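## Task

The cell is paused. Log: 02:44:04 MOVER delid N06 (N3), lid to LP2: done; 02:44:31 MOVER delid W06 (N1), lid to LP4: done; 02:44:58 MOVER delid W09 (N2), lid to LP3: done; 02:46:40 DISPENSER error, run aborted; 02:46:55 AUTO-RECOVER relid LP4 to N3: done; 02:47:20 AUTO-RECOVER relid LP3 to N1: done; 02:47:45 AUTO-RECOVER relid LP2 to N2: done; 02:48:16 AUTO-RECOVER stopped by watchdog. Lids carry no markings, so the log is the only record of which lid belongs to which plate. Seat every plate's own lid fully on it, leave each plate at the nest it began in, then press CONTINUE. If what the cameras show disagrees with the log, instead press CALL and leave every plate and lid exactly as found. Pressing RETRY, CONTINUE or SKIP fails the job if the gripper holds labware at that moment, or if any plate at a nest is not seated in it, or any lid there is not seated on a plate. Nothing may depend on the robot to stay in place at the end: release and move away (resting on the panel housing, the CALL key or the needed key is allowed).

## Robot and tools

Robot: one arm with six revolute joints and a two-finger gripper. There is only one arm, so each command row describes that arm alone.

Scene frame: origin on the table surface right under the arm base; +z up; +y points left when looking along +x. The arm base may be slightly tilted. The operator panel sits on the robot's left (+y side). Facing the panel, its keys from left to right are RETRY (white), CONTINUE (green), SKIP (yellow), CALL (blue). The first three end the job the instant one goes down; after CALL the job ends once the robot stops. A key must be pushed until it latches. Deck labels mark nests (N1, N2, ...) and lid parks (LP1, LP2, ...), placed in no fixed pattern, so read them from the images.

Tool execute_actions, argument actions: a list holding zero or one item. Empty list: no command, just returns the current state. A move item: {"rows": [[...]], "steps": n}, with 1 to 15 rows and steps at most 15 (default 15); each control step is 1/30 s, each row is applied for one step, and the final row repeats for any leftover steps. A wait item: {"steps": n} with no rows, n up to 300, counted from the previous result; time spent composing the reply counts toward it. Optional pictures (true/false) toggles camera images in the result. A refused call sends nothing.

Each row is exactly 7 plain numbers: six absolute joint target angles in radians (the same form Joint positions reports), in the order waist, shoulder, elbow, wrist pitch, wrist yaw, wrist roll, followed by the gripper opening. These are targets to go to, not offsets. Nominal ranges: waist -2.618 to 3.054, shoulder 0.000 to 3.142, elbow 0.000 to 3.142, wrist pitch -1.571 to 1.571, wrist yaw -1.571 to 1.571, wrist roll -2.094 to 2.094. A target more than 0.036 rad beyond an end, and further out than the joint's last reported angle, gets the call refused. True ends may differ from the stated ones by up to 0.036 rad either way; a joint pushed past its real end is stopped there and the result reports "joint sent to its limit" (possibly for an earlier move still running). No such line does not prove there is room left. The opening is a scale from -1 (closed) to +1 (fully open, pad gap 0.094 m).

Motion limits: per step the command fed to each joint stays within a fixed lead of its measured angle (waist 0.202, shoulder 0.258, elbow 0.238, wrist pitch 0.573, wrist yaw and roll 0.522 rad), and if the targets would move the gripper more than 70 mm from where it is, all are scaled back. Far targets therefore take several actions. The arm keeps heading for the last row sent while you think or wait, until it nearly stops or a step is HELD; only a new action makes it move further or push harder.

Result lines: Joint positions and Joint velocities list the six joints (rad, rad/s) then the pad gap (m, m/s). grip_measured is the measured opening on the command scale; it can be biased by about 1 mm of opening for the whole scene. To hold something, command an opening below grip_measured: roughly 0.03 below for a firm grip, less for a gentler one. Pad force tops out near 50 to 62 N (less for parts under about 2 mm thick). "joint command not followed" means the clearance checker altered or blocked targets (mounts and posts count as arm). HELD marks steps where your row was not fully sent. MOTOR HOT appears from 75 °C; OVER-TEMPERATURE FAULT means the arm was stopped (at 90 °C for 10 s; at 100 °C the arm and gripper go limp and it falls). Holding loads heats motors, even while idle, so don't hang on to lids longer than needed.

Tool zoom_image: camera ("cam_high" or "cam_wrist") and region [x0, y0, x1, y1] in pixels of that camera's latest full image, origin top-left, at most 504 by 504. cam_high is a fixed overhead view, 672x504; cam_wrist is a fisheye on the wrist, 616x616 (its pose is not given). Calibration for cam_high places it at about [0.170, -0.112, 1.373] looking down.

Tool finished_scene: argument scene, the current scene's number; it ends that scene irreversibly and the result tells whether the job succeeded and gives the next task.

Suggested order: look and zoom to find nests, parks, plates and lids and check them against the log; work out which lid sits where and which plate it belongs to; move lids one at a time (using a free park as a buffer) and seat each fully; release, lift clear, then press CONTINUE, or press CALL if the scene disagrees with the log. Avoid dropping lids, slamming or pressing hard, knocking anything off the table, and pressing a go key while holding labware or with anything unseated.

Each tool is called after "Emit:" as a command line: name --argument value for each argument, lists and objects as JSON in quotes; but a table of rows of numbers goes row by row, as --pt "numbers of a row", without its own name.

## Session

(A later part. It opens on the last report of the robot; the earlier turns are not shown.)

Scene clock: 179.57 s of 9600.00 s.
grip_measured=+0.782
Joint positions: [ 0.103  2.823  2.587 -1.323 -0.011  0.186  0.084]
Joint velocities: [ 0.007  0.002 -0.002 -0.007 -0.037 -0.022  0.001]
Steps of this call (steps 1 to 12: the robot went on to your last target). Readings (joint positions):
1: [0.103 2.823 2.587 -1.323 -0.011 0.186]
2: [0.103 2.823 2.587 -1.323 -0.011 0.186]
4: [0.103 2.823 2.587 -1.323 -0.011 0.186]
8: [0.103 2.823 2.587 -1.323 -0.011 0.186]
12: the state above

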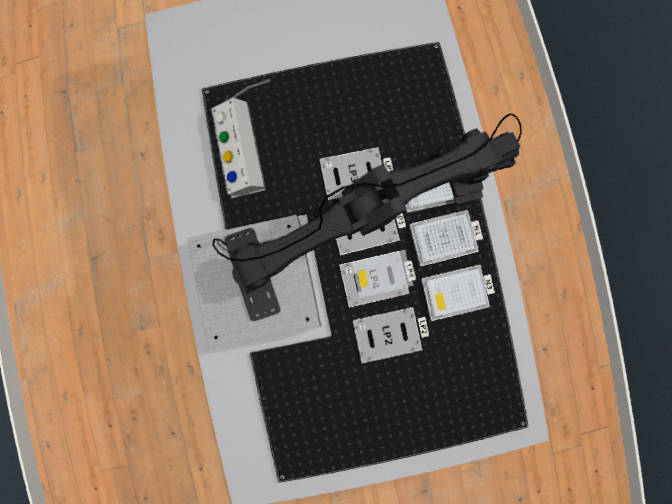

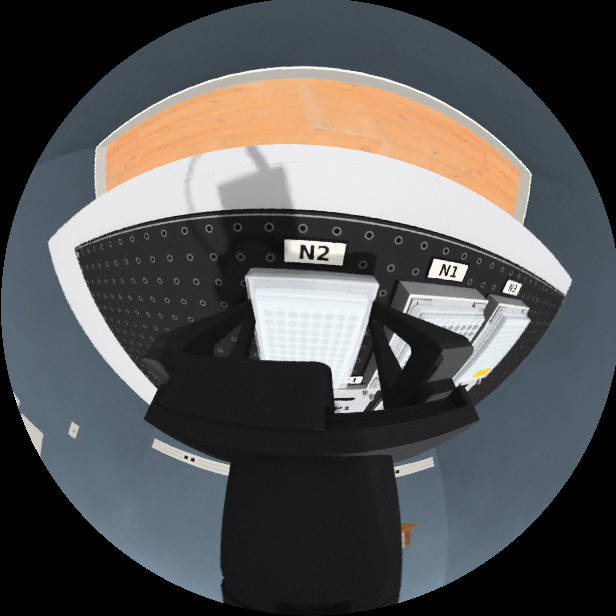

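Emit:
execute_actions --actions '[{"rows": [[0.1, 2.73, 2.444, -1.24, 0.0, 0.18, 0.7]], "steps": 15}]' --pictures false

Emit:
execute_actions --actions '[{"steps": 12}]'

Emit:
zoom_image --camera "cam_wrist" --region '[180, 200, 440, 400]'

Scene clock: 183.37 s of 9600.00 s.
grip_measured=+0.782
Joint positions: [ 0.103  2.757  2.456 -1.265 -0.018  0.187  0.084]
Joint velocities: [ 0.002  0.002  0.007 -0.037 -0.007  0.066  0.001]
Steps of this call (steps 1 to 15: the robot went on to your last target; steps 16 to 90: nothing new was sent; then 0.30 s passed at rest; steps 91 to 105: all 15 steps of this action). Readings (joint positions):
91: [0.103 2.809 2.555 -1.305 -0.011 0.187]
92: [0.103 2.788 2.512 -1.287 -0.014 0.187]
94: [0.103 2.764 2.472 -1.277 -0.016 0.187]
98: [0.103 2.757 2.459 -1.268 -0.017 0.187]
105: the state above

Scene clock: 183.77 s of 9600.00 s.
grip_measured=+0.782
Joint positions: [ 0.103  2.757  2.456 -1.265 -0.018  0.187  0.084]
Joint velocities: [ 0.012 -0.002  0.007 -0.007 -0.095  0.022  0.   ]
Steps of this call (steps 1 to 12: the robot went on to your last target). Readings (joint positions):
1: [0.103 2.757 2.456 -1.265 -0.018 0.187]
2: [0.103 2.757 2.456 -1.265 -0.018 0.187]
4: [0.103 2.757 2.456 -1.265 -0.018 0.187]
8: [0.103 2.757 2.456 -1.265 -0.018 0.187]
12: the state above

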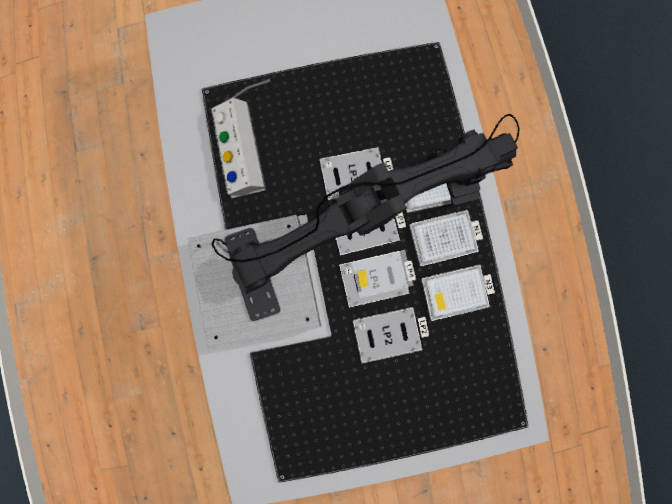

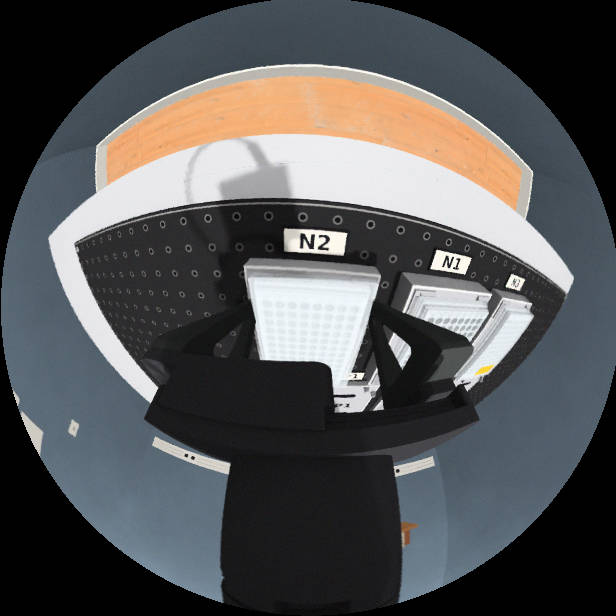

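Region (180, 200, 440, 400) of cam_wrist's 616x616 image, scaled by 1.938, with more detail than that image has; it fills the top 388 rows of this view, and the rest is white.

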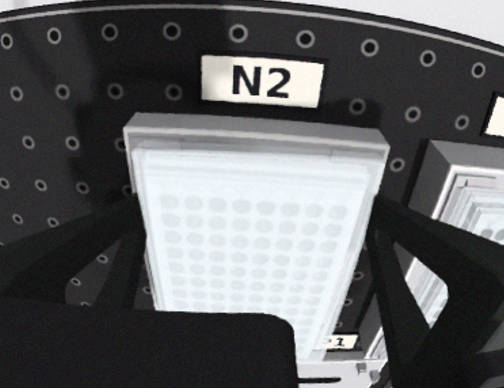

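Emit:
execute_actions --actions '[{"rows": [[0.1, 2.757, 2.456, -1.265, 0.0, 0.18, 1.0]], "steps": 12}]' --pictures false

Emit:
execute_actions --actions '[{"rows": [[0.1, 2.757, 2.62, -1.43, 0.0, 0.18, 1.0]], "steps": 15}]' --pictures false

Emit:
execute_actions --actions '[{"steps": 10}]'

Emit:
zoom_image --camera "cam_wrist" --region '[180, 180, 440, 400]'

Scene clock: 186.93 s of 9600.00 s.
grip_measured=+1.000
Joint positions: [ 0.103  2.757  2.456 -1.265 -0.008  0.187  0.094]
Joint velocities: [-0.027 -0.002  0.002 -0.037  0.022  0.022  0.   ]
Steps of this call (steps 1 to 15: the robot went on to your last target; steps 16 to 83: nothing new was sent; steps 84 to 95: all 12 steps of this action). Readings (joint positions):
84: [0.103 2.757 2.456 -1.265 -0.017 0.187]
85: [0.103 2.757 2.456 -1.265 -0.015 0.187]
87: [0.103 2.757 2.456 -1.265 -0.012 0.187]
91: [0.103 2.757 2.456 -1.265 -0.009 0.187]
95: the state above

Scene clock: 187.43 s of 9600.00 s.
grip_measured=+1.000
Joint positions: [ 0.103  2.772  2.601 -1.408 -0.007  0.187  0.094]
Joint velocities: [-0.002  0.007 -0.007 -0.081 -0.007 -0.037  0.   ]
Steps of this call (steps 1 to 15: all 15 steps of this action). Readings (joint positions):
1: [0.103 2.765 2.484 -1.292 -0.008 0.187]
2: [0.103 2.777 2.524 -1.322 -0.008 0.187]
4: [0.103 2.780 2.569 -1.353 -0.008 0.187]
8: [0.103 2.772 2.601 -1.383 -0.007 0.187]
15: the state above

Scene clock: 187.77 s of 9600.00 s.
grip_measured=+1.000
Joint positions: [ 0.103  2.772  2.601 -1.413 -0.007  0.187  0.094]
Joint velocities: [ 0.017 -0.007  0.002 -0.007  0.051 -0.037  0.   ]
Steps of this call (steps 1 to 10: the robot went on to your last target). Readings (joint positions):
1: [0.103 2.772 2.601 -1.410 -0.007 0.187]
2: [0.103 2.772 2.601 -1.411 -0.007 0.187]
4: [0.103 2.772 2.601 -1.412 -0.007 0.187]
8: [0.103 2.772 2.601 -1.413 -0.007 0.187]
10: the state above

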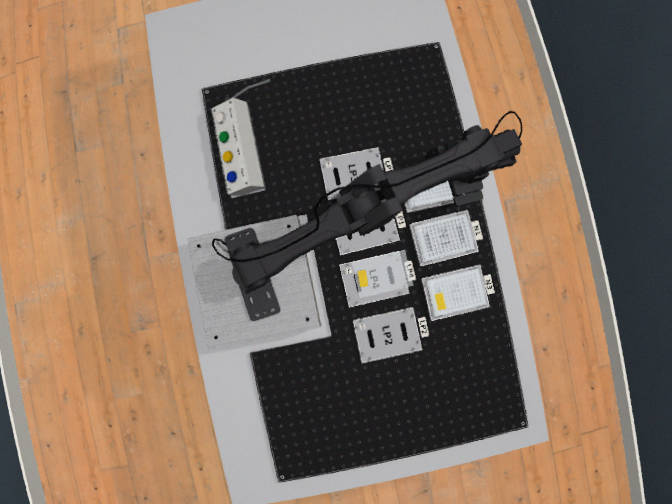

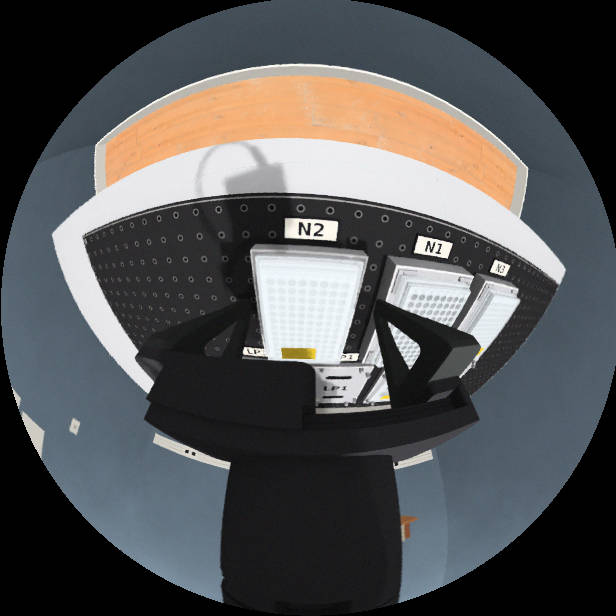

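Region (180, 180, 440, 400) of cam_wrist's 616x616 image, scaled by 1.938, with more detail than that image has; it fills the top 426 rows of this view, and the rest is white.

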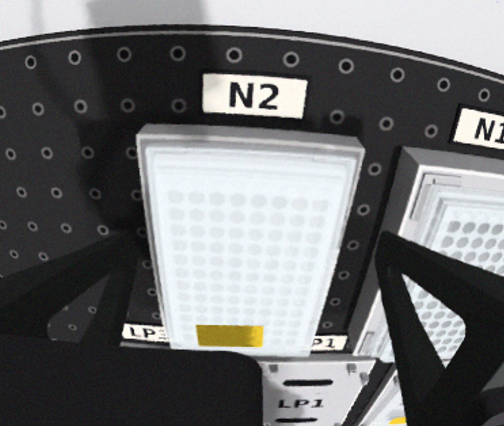

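Emit:
execute_actions --actions '[{"rows": [[-0.41, 2.56, 2.22, -1.22, 0.0, -0.34, 1.0]], "steps": 15}]' --pictures false

Emit:
execute_actions --actions '[{"steps": 20}]'

Scene clock: 191.07 s of 9600.00 s.
grip_measured=+1.000
Joint positions: [-0.439  2.611  2.229 -1.247  0.003 -0.285  0.094]
Joint velocities: [-0.862 -0.056 -0.046  0.095  0.183 -0.286  0.   ]
Steps of this call (steps 1 to 15: the robot went on to your last target; steps 16 to 84: nothing new was sent; steps 85 to 99: all 15 steps of this action). Readings (joint positions):
85: [0.094 2.755 2.567 -1.392 -0.011 0.138]
86: [0.082 2.727 2.509 -1.366 -0.015 0.078]
88: [0.032 2.671 2.397 -1.334 -0.018 -0.023]
92: [-0.129 2.619 2.276 -1.299 -0.017 -0.160]
99: the state above

Scene clock: 191.73 s of 9600.00 s.
grip_measured=+1.000
Joint positions: [-0.403  2.594  2.227 -1.239  0.003 -0.333  0.094]
Joint velocities: [-0.002 -0.007 -0.012 -0.022 -0.037  0.037  0.   ]
Steps of this call (steps 1 to 20: the robot went on to your last target). Readings (joint positions):
1: [-0.462 2.609 2.228 -1.244 0.009 -0.294]
2: [-0.474 2.606 2.227 -1.244 0.013 -0.301]
4: [-0.473 2.601 2.227 -1.242 0.017 -0.311]
8: [-0.426 2.594 2.227 -1.240 0.013 -0.324]
20: the state above

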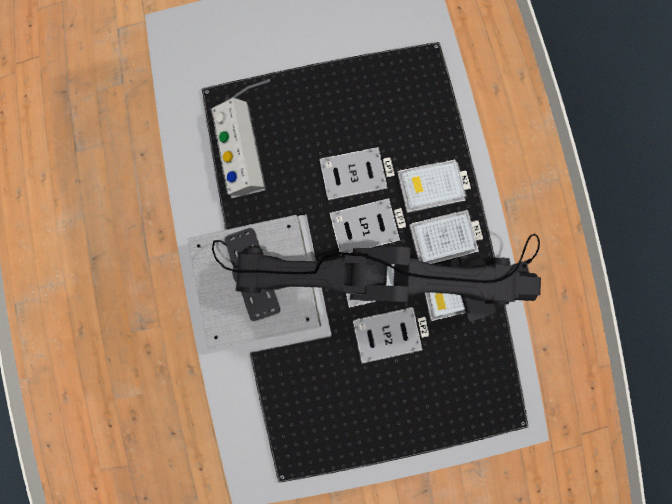

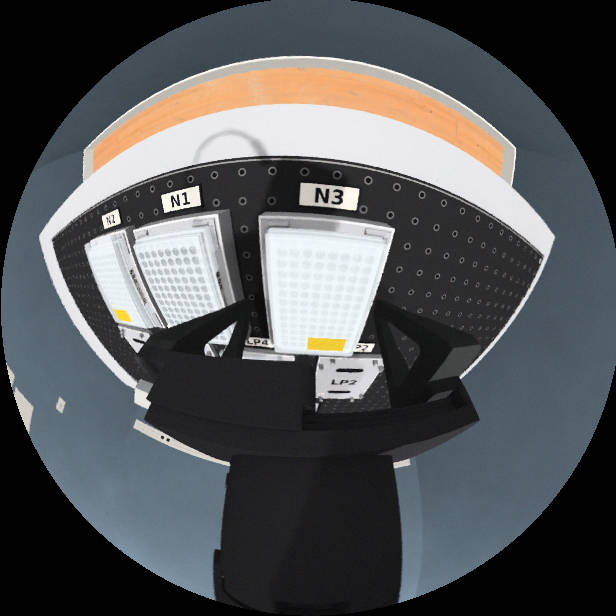

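Emit:
zoom_image --camera "cam_high" --region '[390, 150, 500, 270]'

Region (390, 150, 500, 270) of cam_high's 672x504 image, scaled by 4.200, with more detail than that image has; it fills the left 462 columns of this view, and the rest is white.

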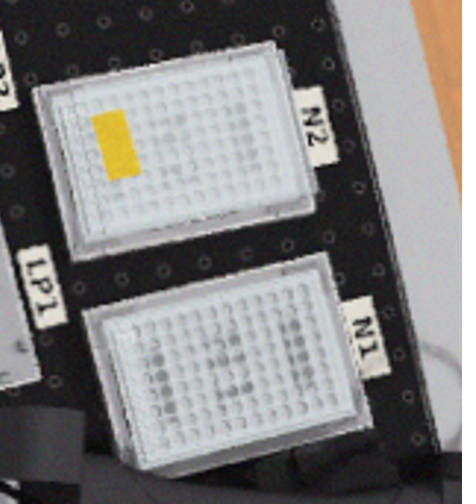

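Emit:
execute_actions --actions '[{"rows": [[-0.43, 2.56, 2.17, -1.115, 0.0, -0.355, 1.0]], "steps": 15}]' --pictures false

Emit:
execute_actions --actions '[{"steps": 12}]'

Emit:
zoom_image --camera "cam_wrist" --region '[180, 180, 440, 400]'

Scene clock: 197.50 s of 9600.00 s.
grip_measured=+1.000
Joint positions: [-0.427  2.587  2.174 -1.139  0.003 -0.347  0.094]
Joint velocities: [-0.002  0.017  0.002 -0.037  0.037 -0.007  0.   ]
Steps of this call (steps 1 to 15: the robot went on to your last target; steps 16 to 90: nothing new was sent; then 2.27 s passed at rest; steps 91 to 105: all 15 steps of this action). Readings (joint positions):
91: [-0.405 2.591 2.217 -1.225 0.003 -0.336]
92: [-0.407 2.587 2.203 -1.205 0.003 -0.338]
94: [-0.413 2.587 2.186 -1.179 0.003 -0.342]
98: [-0.425 2.587 2.174 -1.156 0.003 -0.346]
105: the state above

Scene clock: 197.90 s of 9600.00 s.
grip_measured=+1.000
Joint positions: [-0.427  2.587  2.174 -1.136  0.003 -0.348  0.094]
Joint velocities: [-0.037  0.002  0.007 -0.022  0.007 -0.066  0.   ]
Steps of this call (steps 1 to 12: the robot went on to your last target). Readings (joint positions):
1: [-0.427 2.587 2.174 -1.138 0.003 -0.348]
2: [-0.427 2.587 2.174 -1.138 0.003 -0.348]
4: [-0.427 2.587 2.174 -1.137 0.003 -0.348]
8: [-0.427 2.587 2.174 -1.136 0.003 -0.348]
12: the state above

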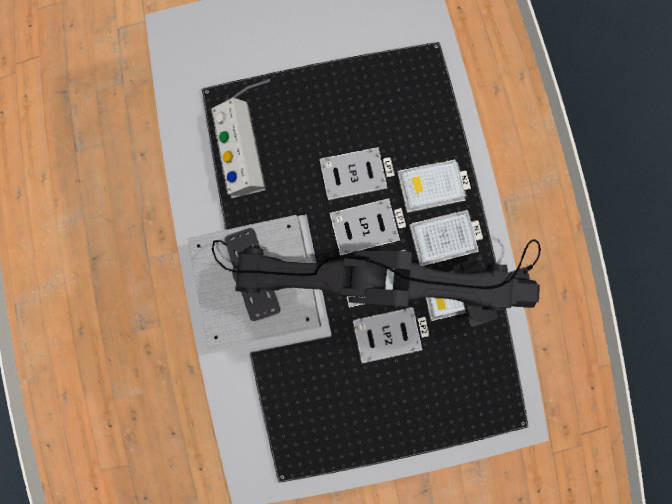

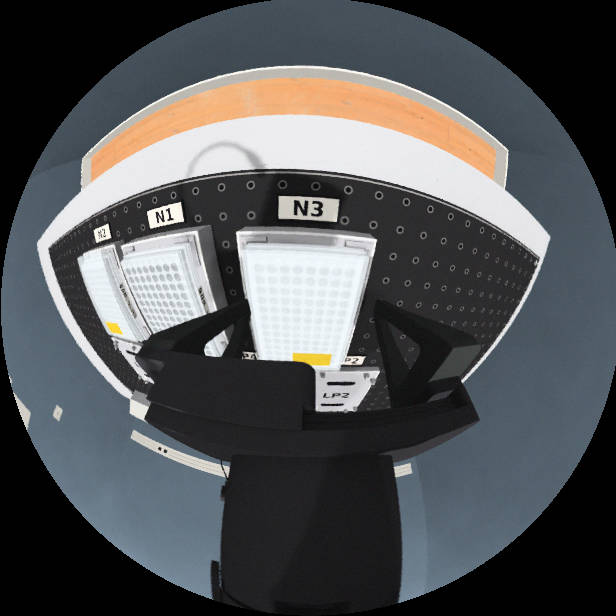

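Region (180, 180, 440, 400) of cam_wrist's 616x616 image, scaled by 1.938, with more detail than that image has; it fills the top 426 rows of this view, and the rest is white.

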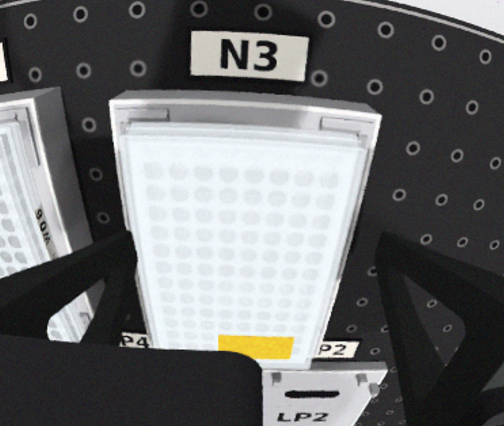

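Emit:
execute_actions --actions '[{"rows": [[-0.405, 2.56, 2.174, -1.115, 0.0, -0.345, 1.0], [-0.405, 2.56, 2.174, -1.115, 0.0, -0.345, 1.0], [-0.405, 2.56, 2.174, -1.115, 0.0, -0.345, 1.0], [-0.405, 2.56, 2.174, -1.115, 0.0, -0.345, 1.0], [-0.405, 2.56, 2.174, -1.115, 0.0, -0.345, 1.0], [-0.405, 2.56, 2.174, -1.115, 0.0, -0.345, 1.0], [-0.405, 2.56, 2.174, -1.115, 0.0, -0.345, 1.0], [-0.405, 2.56, 2.174, -1.115, 0.0, -0.345, 1.0], [-0.405, 2.56, 2.135, -1.075, 0.0, -0.345, 1.0]], "steps": 15}]' --pictures false

Emit:
execute_actions --actions '[{"steps": 15}]'

Emit:
zoom_image --camera "cam_wrist" --region '[180, 180, 440, 400]'

Scene clock: 202.97 s of 9600.00 s.
grip_measured=+1.000
Joint positions: [-0.409  2.584  2.14  -1.107  0.003 -0.348  0.094]
Joint velocities: [-0.002 -0.012 -0.017  0.125 -0.037  0.066  0.   ]
Steps of this call (steps 1 to 15: the robot went on to your last target; steps 16 to 90: nothing new was sent; then 1.57 s passed at rest; steps 91 to 105: all 15 steps of this action). Readings (joint positions):
91: [-0.426 2.587 2.174 -1.136 0.003 -0.348]
92: [-0.425 2.587 2.174 -1.136 0.003 -0.348]
94: [-0.420 2.587 2.174 -1.136 0.003 -0.348]
98: [-0.411 2.587 2.174 -1.136 0.003 -0.348]
105: the state above

Scene clock: 203.47 s of 9600.00 s.
grip_measured=+1.000
Joint positions: [-0.409  2.584  2.14  -1.096  0.003 -0.348  0.094]
Joint velocities: [ 0.017  0.002 -0.007  0.007  0.11  -0.11   0.   ]
Steps of this call (steps 1 to 15: the robot went on to your last target). Readings (joint positions):
1: [-0.409 2.584 2.140 -1.105 0.003 -0.348]
2: [-0.409 2.584 2.140 -1.104 0.003 -0.348]
4: [-0.409 2.584 2.140 -1.100 0.003 -0.348]
8: [-0.409 2.584 2.140 -1.097 0.003 -0.348]
15: the state above

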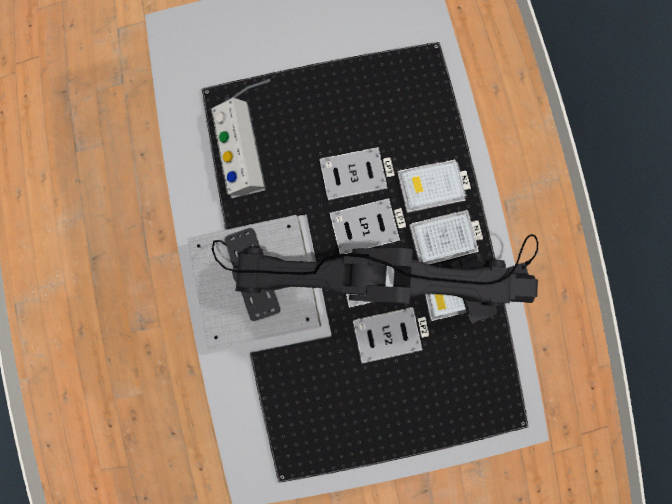

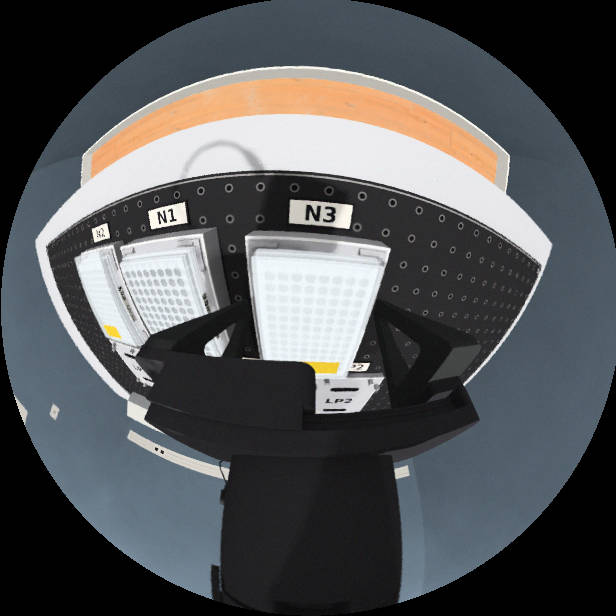

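Region (180, 180, 440, 400) of cam_wrist's 616x616 image, scaled by 1.938, with more detail than that image has; it fills the top 426 rows of this view, and the rest is white.

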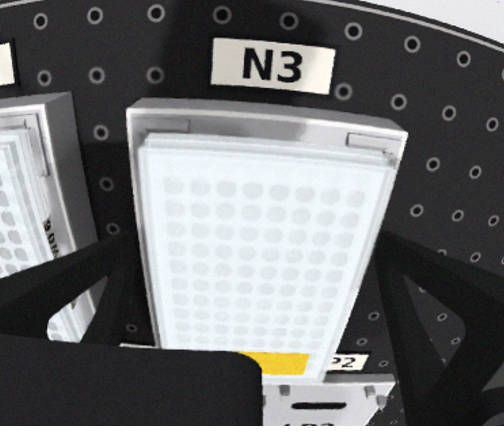

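Emit:
execute_actions --actions '[{"rows": [[-0.405, 2.56, 2.135, -1.075, 0.0, -0.345, 0.7]], "steps": 15}]' --pictures false

Emit:
execute_actions --actions '[{"rows": [[-0.405, 2.56, 2.29, -1.26, 0.0, -0.345, 0.7]], "steps": 15}]' --pictures false

Emit:
execute_actions --actions '[{"steps": 10}]'

Scene clock: 206.00 s of 9600.00 s.
grip_measured=+0.774
Joint positions: [-0.409  2.584  2.14  -1.095  0.004 -0.348  0.083]
Joint velocities: [ 0.007  0.007 -0.007  0.007  0.022  0.022 -0.   ]
Steps of this call (steps 1 to 15: the robot went on to your last target; steps 16 to 61: nothing new was sent; steps 62 to 76: all 15 steps of this action). Readings (joint positions):
62: [-0.409 2.584 2.140 -1.096 0.003 -0.348]
63: [-0.409 2.584 2.140 -1.096 0.004 -0.348]
65: [-0.409 2.584 2.140 -1.095 0.004 -0.348]
69: [-0.409 2.584 2.140 -1.095 0.004 -0.348]
76: the state above

Scene clock: 206.50 s of 9600.00 s.
grip_measured=+0.774
Joint positions: [-0.409  2.577  2.272 -1.236  0.005 -0.348  0.083]
Joint velocities: [ 0.007 -0.002 -0.002 -0.007 -0.037  0.037 -0.   ]
Steps of this call (steps 1 to 15: all 15 steps of this action). Readings (joint positions):
1: [-0.409 2.589 2.163 -1.120 0.005 -0.348]
2: [-0.409 2.597 2.196 -1.147 0.005 -0.348]
4: [-0.409 2.595 2.241 -1.181 0.005 -0.348]
8: [-0.409 2.578 2.272 -1.209 0.005 -0.348]
15: the state above

Scene clock: 206.83 s of 9600.00 s.
grip_measured=+0.774
Joint positions: [-0.409  2.577  2.272 -1.243  0.005 -0.348  0.083]
Joint velocities: [-0.007  0.017 -0.007 -0.037 -0.081  0.007 -0.   ]
Steps of this call (steps 1 to 10: the robot went on to your last target). Readings (joint positions):
1: [-0.409 2.577 2.272 -1.238 0.005 -0.348]
2: [-0.409 2.577 2.272 -1.240 0.005 -0.348]
4: [-0.409 2.577 2.272 -1.241 0.005 -0.348]
8: [-0.409 2.577 2.272 -1.242 0.005 -0.348]
10: the state above

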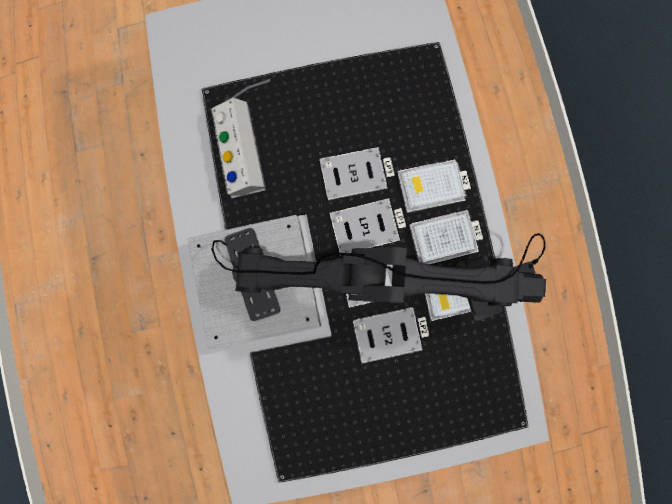

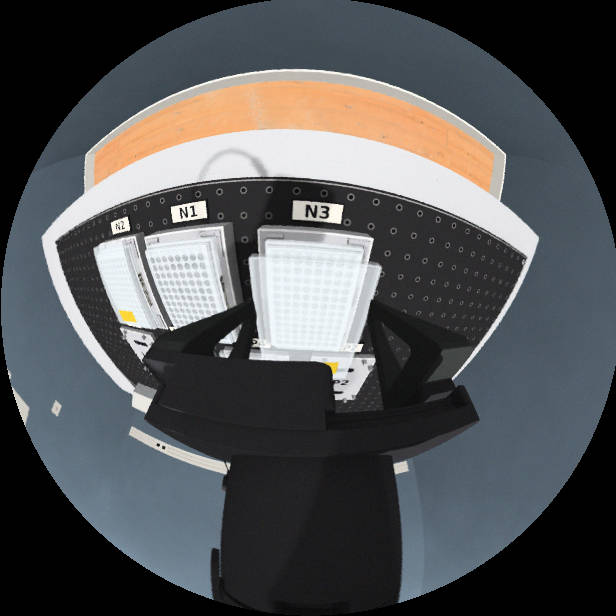

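Emit:
execute_actions --actions '[{"rows": [[-0.135, 2.49, 2.057, -1.092, 0.0, -0.07, 0.7]], "steps": 15}]' --pictures false

Emit:
execute_actions --actions '[{"steps": 20}]'

Emit:
zoom_image --camera "cam_wrist" --region '[180, 180, 440, 400]'

Scene clock: 211.30 s of 9600.00 s.
grip_measured=+0.773
Joint positions: [-0.097  2.521  2.071 -1.117 -0.006 -0.093  0.083]
Joint velocities: [-0.256  0.002 -0.002  0.037  0.051  0.11   0.001]
Steps of this call (steps 1 to 15: the robot went on to your last target; steps 16 to 90: nothing new was sent; then 0.97 s passed at rest; steps 91 to 105: all 15 steps of this action). Readings (joint positions):
91: [-0.399 2.567 2.243 -1.220 0.010 -0.318]
92: [-0.385 2.550 2.200 -1.197 0.015 -0.285]
94: [-0.328 2.535 2.137 -1.179 0.019 -0.231]
98: [-0.167 2.532 2.074 -1.147 0.024 -0.145]
105: the state above

Scene clock: 211.97 s of 9600.00 s.
grip_measured=+0.773
Joint positions: [-0.14   2.521  2.071 -1.112 -0.001 -0.077  0.083]
Joint velocities: [-0.002  0.012 -0.002  0.081 -0.022 -0.037 -0.   ]
Steps of this call (steps 1 to 20: the robot went on to your last target). Readings (joint positions):
1: [-0.106 2.521 2.071 -1.117 -0.006 -0.090]
2: [-0.116 2.521 2.071 -1.115 -0.006 -0.087]
4: [-0.131 2.521 2.071 -1.113 -0.003 -0.083]
8: [-0.141 2.521 2.071 -1.113 -0.001 -0.079]
20: the state above

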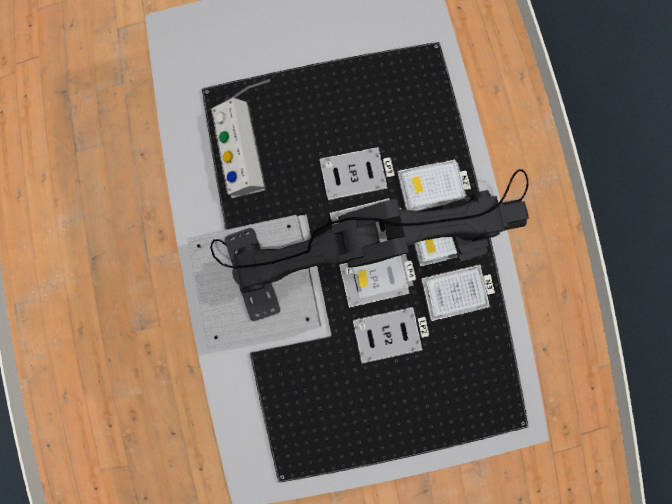

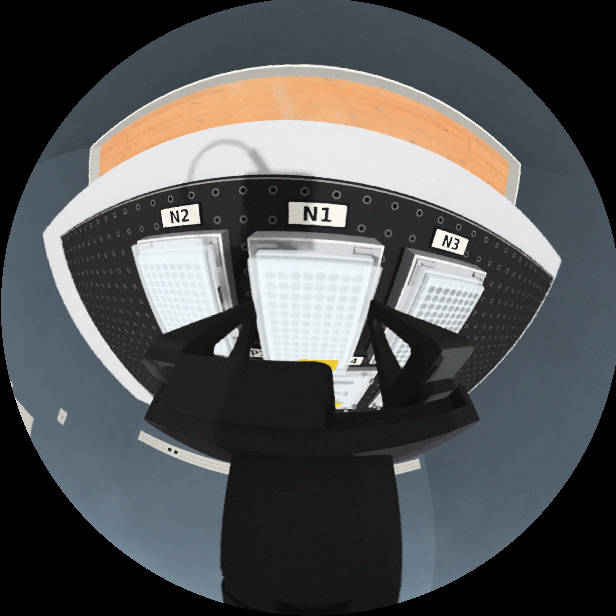

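Region (180, 180, 440, 400) of cam_wrist's 616x616 image, scaled by 1.938, with more detail than that image has; it fills the top 426 rows of this view, and the rest is white.

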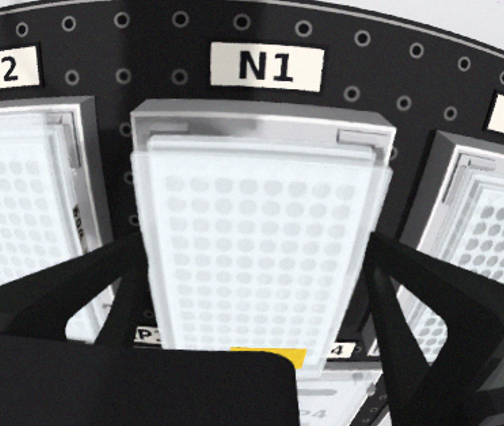

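Emit:
execute_actions --actions '[{"rows": [[-0.135, 2.49, 2.045, -1.065, 0.0, -0.07, 0.7], [-0.135, 2.49, 2.045, -1.065, 0.0, -0.07, 0.7], [-0.135, 2.49, 2.045, -1.065, 0.0, -0.07, 0.7], [-0.135, 2.49, 2.045, -1.065, 0.0, -0.07, 0.7], [-0.135, 2.49, 2.045, -1.065, 0.0, -0.07, 0.7], [-0.135, 2.49, 2.045, -1.065, 0.0, -0.07, 0.7], [-0.135, 2.49, 2.02, -1.04, 0.0, -0.07, 0.7]], "steps": 15}]' --pictures false

Emit:
execute_actions --actions '[{"steps": 12}]'

Emit:
zoom_image --camera "cam_wrist" --region '[180, 180, 440, 400]'

Scene clock: 216.27 s of 9600.00 s.
grip_measured=+0.773
Joint positions: [-0.14   2.518  2.028 -1.07   0.005 -0.076  0.083]
Joint velocities: [-0.012 -0.007 -0.002 -0.007  0.007 -0.051 -0.   ]
Steps of this call (steps 1 to 15: the robot went on to your last target; steps 16 to 90: nothing new was sent; then 0.80 s passed at rest; steps 91 to 105: all 15 steps of this action). Readings (joint positions):
91: [-0.140 2.521 2.067 -1.108 -0.001 -0.077]
92: [-0.140 2.521 2.064 -1.103 -0.001 -0.076]
94: [-0.140 2.521 2.056 -1.096 -0.001 -0.076]
98: [-0.140 2.518 2.042 -1.084 0.000 -0.076]
105: the state above

Scene clock: 216.67 s of 9600.00 s.
grip_measured=+0.773
Joint positions: [-0.14   2.518  2.028 -1.07   0.005 -0.076  0.083]
Joint velocities: [-0.012 -0.012 -0.007 -0.066 -0.007 -0.007 -0.001]
Steps of this call (steps 1 to 12: the robot went on to your last target). Readings (joint positions):
1: [-0.140 2.518 2.028 -1.070 0.005 -0.076]
2: [-0.140 2.518 2.028 -1.070 0.005 -0.076]
4: [-0.140 2.518 2.028 -1.070 0.005 -0.076]
8: [-0.140 2.518 2.028 -1.070 0.005 -0.076]
12: the state above

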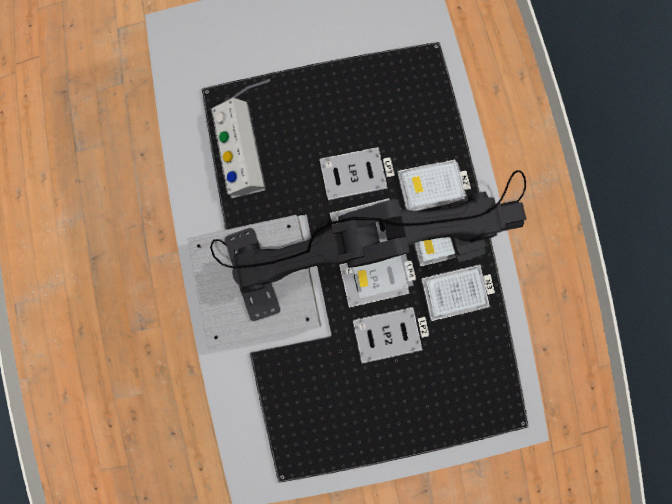

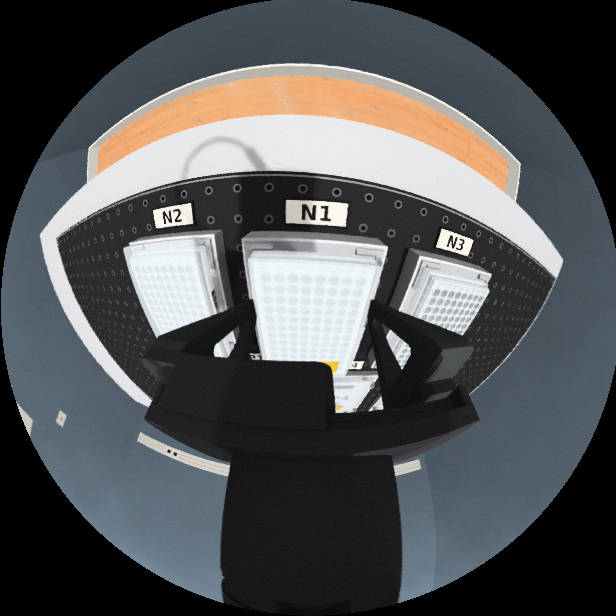

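Region (180, 180, 440, 400) of cam_wrist's 616x616 image, scaled by 1.938, with more detail than that image has; it fills the top 426 rows of this view, and the rest is white.

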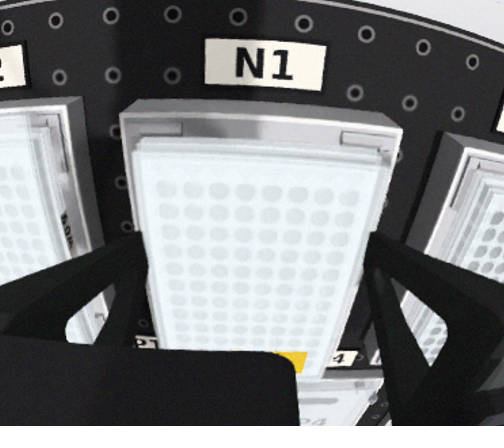

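Emit:
execute_actions --actions '[{"rows": [[-0.135, 2.518, 2.028, -1.07, 0.0, -0.07, 1.0]], "steps": 12}]' --pictures false

Emit:
execute_actions --actions '[{"rows": [[-0.135, 2.5, 2.2, -1.24, 0.0, -0.07, 1.0]], "steps": 15}]' --pictures false

Scene clock: 218.63 s of 9600.00 s.
grip_measured=+1.000
Joint positions: [-0.14   2.518  2.028 -1.07   0.005 -0.076  0.094]
Joint velocities: [ 0.012 -0.007 -0.002 -0.022 -0.081 -0.007  0.   ]
Steps of this call (steps 1 to 15: the robot went on to your last target; steps 16 to 47: nothing new was sent; steps 48 to 59: all 12 steps of this action). Readings (joint positions):
48: [-0.140 2.518 2.028 -1.070 0.005 -0.076]
49: [-0.140 2.518 2.028 -1.070 0.005 -0.076]
51: [-0.140 2.518 2.028 -1.070 0.005 -0.076]
55: [-0.140 2.518 2.028 -1.070 0.005 -0.076]
59: the state above

Scene clock: 219.13 s of 9600.00 s.
grip_measured=+1.000
Joint positions: [-0.14   2.513  2.184 -1.216  0.005 -0.076  0.094]
Joint velocities: [-0.002  0.012  0.002 -0.081 -0.007  0.037  0.   ]
Steps of this call (steps 1 to 15: all 15 steps of this action). Readings (joint positions):
1: [-0.140 2.524 2.055 -1.101 0.005 -0.076]
2: [-0.140 2.534 2.093 -1.135 0.005 -0.076]
4: [-0.140 2.534 2.147 -1.165 0.005 -0.076]
8: [-0.140 2.514 2.184 -1.189 0.005 -0.076]
15: the state above

Emit:
execute_actions --actions '[{"rows": [[-0.32, 1.86, 1.08, -0.78, 0.0, -0.26, 1.0]], "steps": 15}]' --pictures false

Emit:
execute_actions --actions '[{"steps": 25}]'

Scene clock: 221.33 s of 9600.00 s.
grip_measured=+1.000
Joint positions: [-0.331  1.822  1.151 -0.81   0.009 -0.243  0.094]
Joint velocities: [ 0.178  0.374 -1.311 -0.066 -0.037 -0.198  0.   ]
Steps of this call (steps 1 to 15: the robot went on to your last target; steps 16 to 51: nothing new was sent; steps 52 to 66: all 15 steps of this action). Readings (joint positions):
52: [-0.148 2.494 2.150 -1.183 0.001 -0.093]
53: [-0.159 2.461 2.090 -1.128 -0.004 -0.113]
55: [-0.204 2.377 1.961 -1.039 -0.007 -0.149]
59: [-0.324 2.105 1.622 -0.879 0.000 -0.208]
66: the state above

Scene clock: 222.17 s of 9600.00 s.
grip_measured=+1.000
Joint positions: [-0.323  1.882  1.06  -0.801  0.006 -0.253  0.094]
Joint velocities: [-0.007 -0.002  0.007 -0.037  0.037 -0.007  0.   ]
Steps of this call (steps 1 to 25: the robot went on to your last target). Readings (joint positions):
1: [-0.327 1.838 1.112 -0.810 0.008 -0.245]
2: [-0.324 1.856 1.085 -0.812 0.007 -0.247]
4: [-0.323 1.880 1.061 -0.814 0.006 -0.249]
8: [-0.323 1.882 1.060 -0.805 0.006 -0.252]
25: the state above

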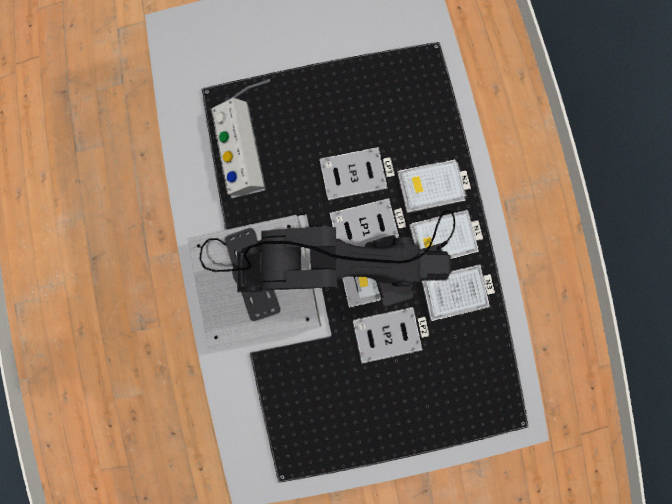

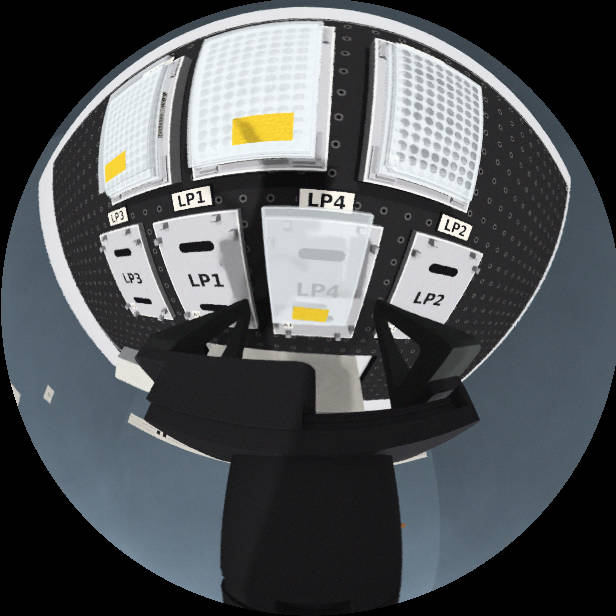

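Emit:
execute_actions --actions '[]'

Scene clock: 228.17 s of 9600.00 s.
grip_measured=+1.000
Joint positions: [-0.323  1.882  1.06  -0.801  0.006 -0.253  0.094]
Joint velocities: [-0.002 -0.002  0.002  0.007 -0.007  0.022  0.   ]
Steps of this call (steps 1 to 15: the robot went on to your last target; steps 16 to 90: nothing new was sent; then 3.00 s passed at rest). Readings (joint positions):
1: [-0.323 1.882 1.060 -0.801 0.006 -0.253]
2: [-0.323 1.882 1.060 -0.801 0.006 -0.253]
4: [-0.323 1.882 1.060 -0.801 0.006 -0.253]
8: [-0.323 1.882 1.060 -0.801 0.006 -0.253]
90: the state above
The arm was judged still, so your last target was given up. Only a new action makes it travel on or press farther. Fingers that are still opening or closing keep moving.

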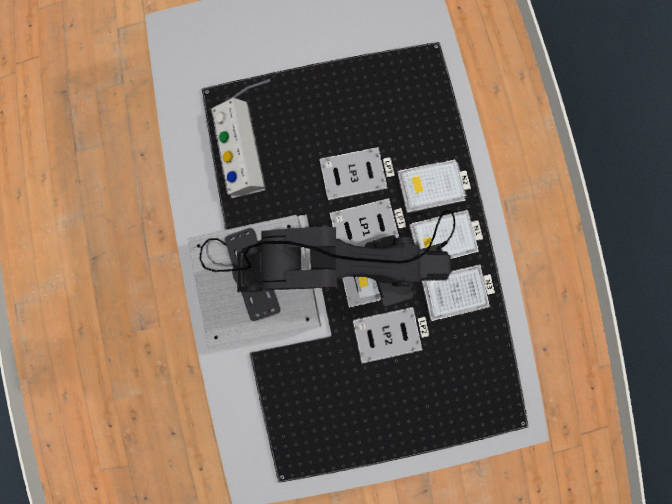

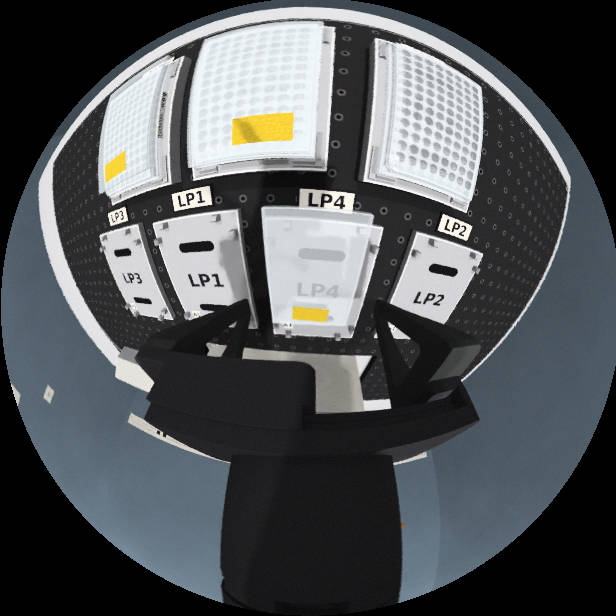

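Emit:
execute_actions --actions '[{"rows": [[-0.324,1.92,1.04,-0.72,0,-0.258,1.0],[-0.324,1.93,1.03,-0.70,0,-0.258,1.0],[-0.324,1.94,1.02,-0.68,0,-0.26,1.0],[-0.325,1.95,1.01,-0.65,0,-0.26,1.0],[-0.325,1.96,1.00,-0.62,0,-0.262,1.0],[-0.325,1.97,0.995,-0.60,0,-0.264,1.0],[-0.325,1.98,0.99,-0.575,0,-0.266,1.0],[-0.325,1.99,0.984,-0.55,0,-0.266,1.0],[-0.325,1.995,0.984,-0.54,0,-0.266,1.0]], "steps": 15}]'

Scene clock: 231.57 s of 9600.00 s.
grip_measured=+1.000
Joint positions: [-0.323  1.995  0.986 -0.585  0.006 -0.259  0.094]
Joint velocities: [ 0.007 -0.012  0.002  0.212  0.037  0.022  0.   ]
Steps of this call (steps 1 to 87: nothing new was sent; steps 88 to 102: all 15 steps of this action). Readings (joint positions):
88: [-0.323 1.884 1.059 -0.795 0.006 -0.253]
89: [-0.323 1.888 1.055 -0.780 0.006 -0.253]
91: [-0.323 1.908 1.044 -0.743 0.006 -0.253]
95: [-0.323 1.961 1.005 -0.661 0.006 -0.256]
102: the state above

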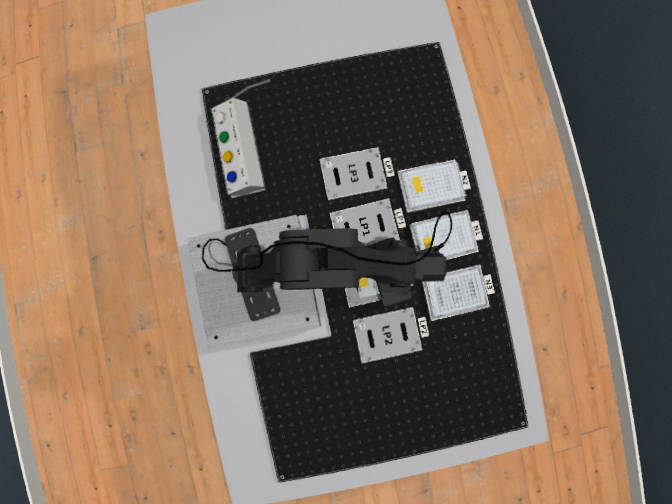

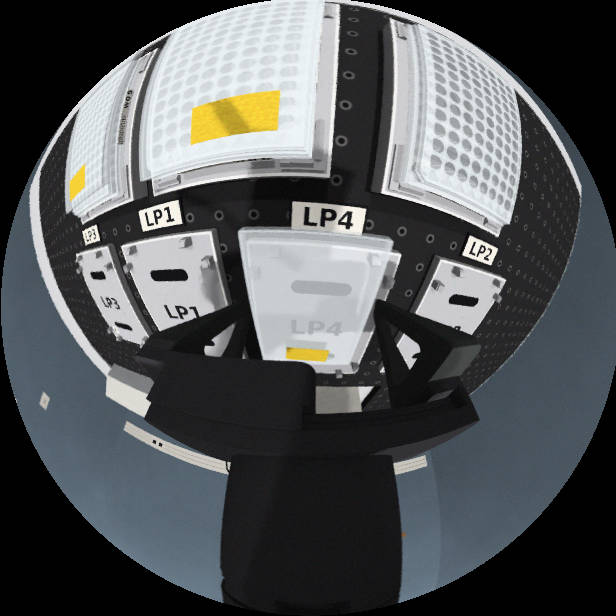

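Emit:
zoom_image --camera "cam_wrist" --region '[180, 180, 440, 400]'

Region (180, 180, 440, 400) of cam_wrist's 616x616 image, scaled by 1.938, with more detail than that image has; it fills the top 426 rows of this view, and the rest is white.

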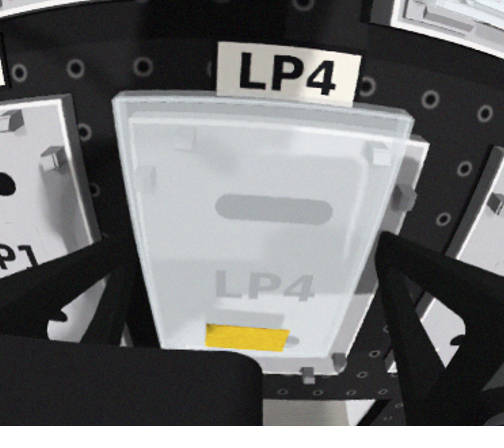

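Emit:
execute_actions --actions '[{"rows": [[-0.325,1.99,0.984,-0.54,0,-0.266,0.9],[-0.325,1.99,0.984,-0.54,0,-0.266,0.85],[-0.325,1.99,0.984,-0.54,0,-0.266,0.8],[-0.325,1.99,0.984,-0.54,0,-0.266,0.75],[-0.325,1.99,0.984,-0.54,0,-0.266,0.7]], "steps": 15}]'

Scene clock: 234.97 s of 9600.00 s.
grip_measured=+0.779
Joint positions: [-0.323  1.995  0.986 -0.561  0.001 -0.26   0.084]
Joint velocities: [ 0.007  0.007 -0.002 -0.037 -0.037  0.037 -0.001]
Steps of this call (steps 1 to 30: the robot went on to your last target; steps 31 to 87: nothing new was sent; steps 88 to 102: all 15 steps of this action). Readings (joint positions):
88: [-0.323 1.995 0.986 -0.561 0.006 -0.259]
89: [-0.323 1.995 0.986 -0.561 0.005 -0.259]
91: [-0.323 1.995 0.986 -0.561 0.001 -0.260]
95: [-0.323 1.995 0.986 -0.561 0.001 -0.260]
102: the state above

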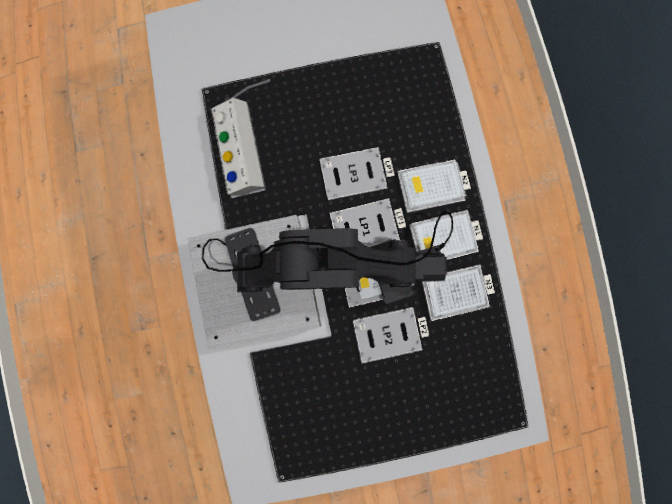

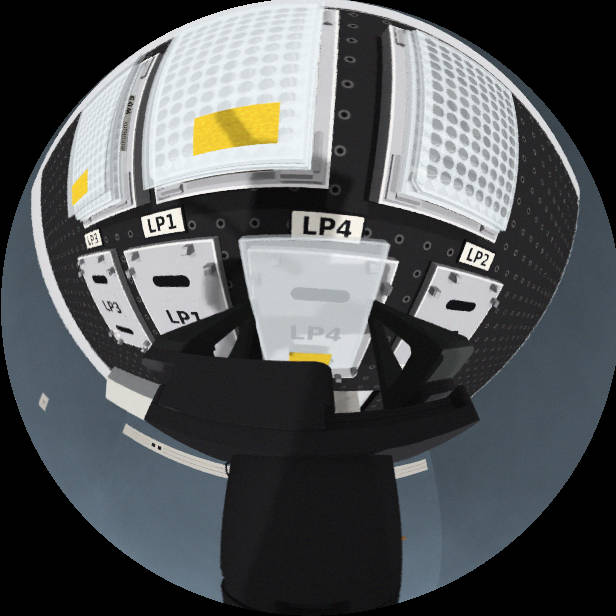

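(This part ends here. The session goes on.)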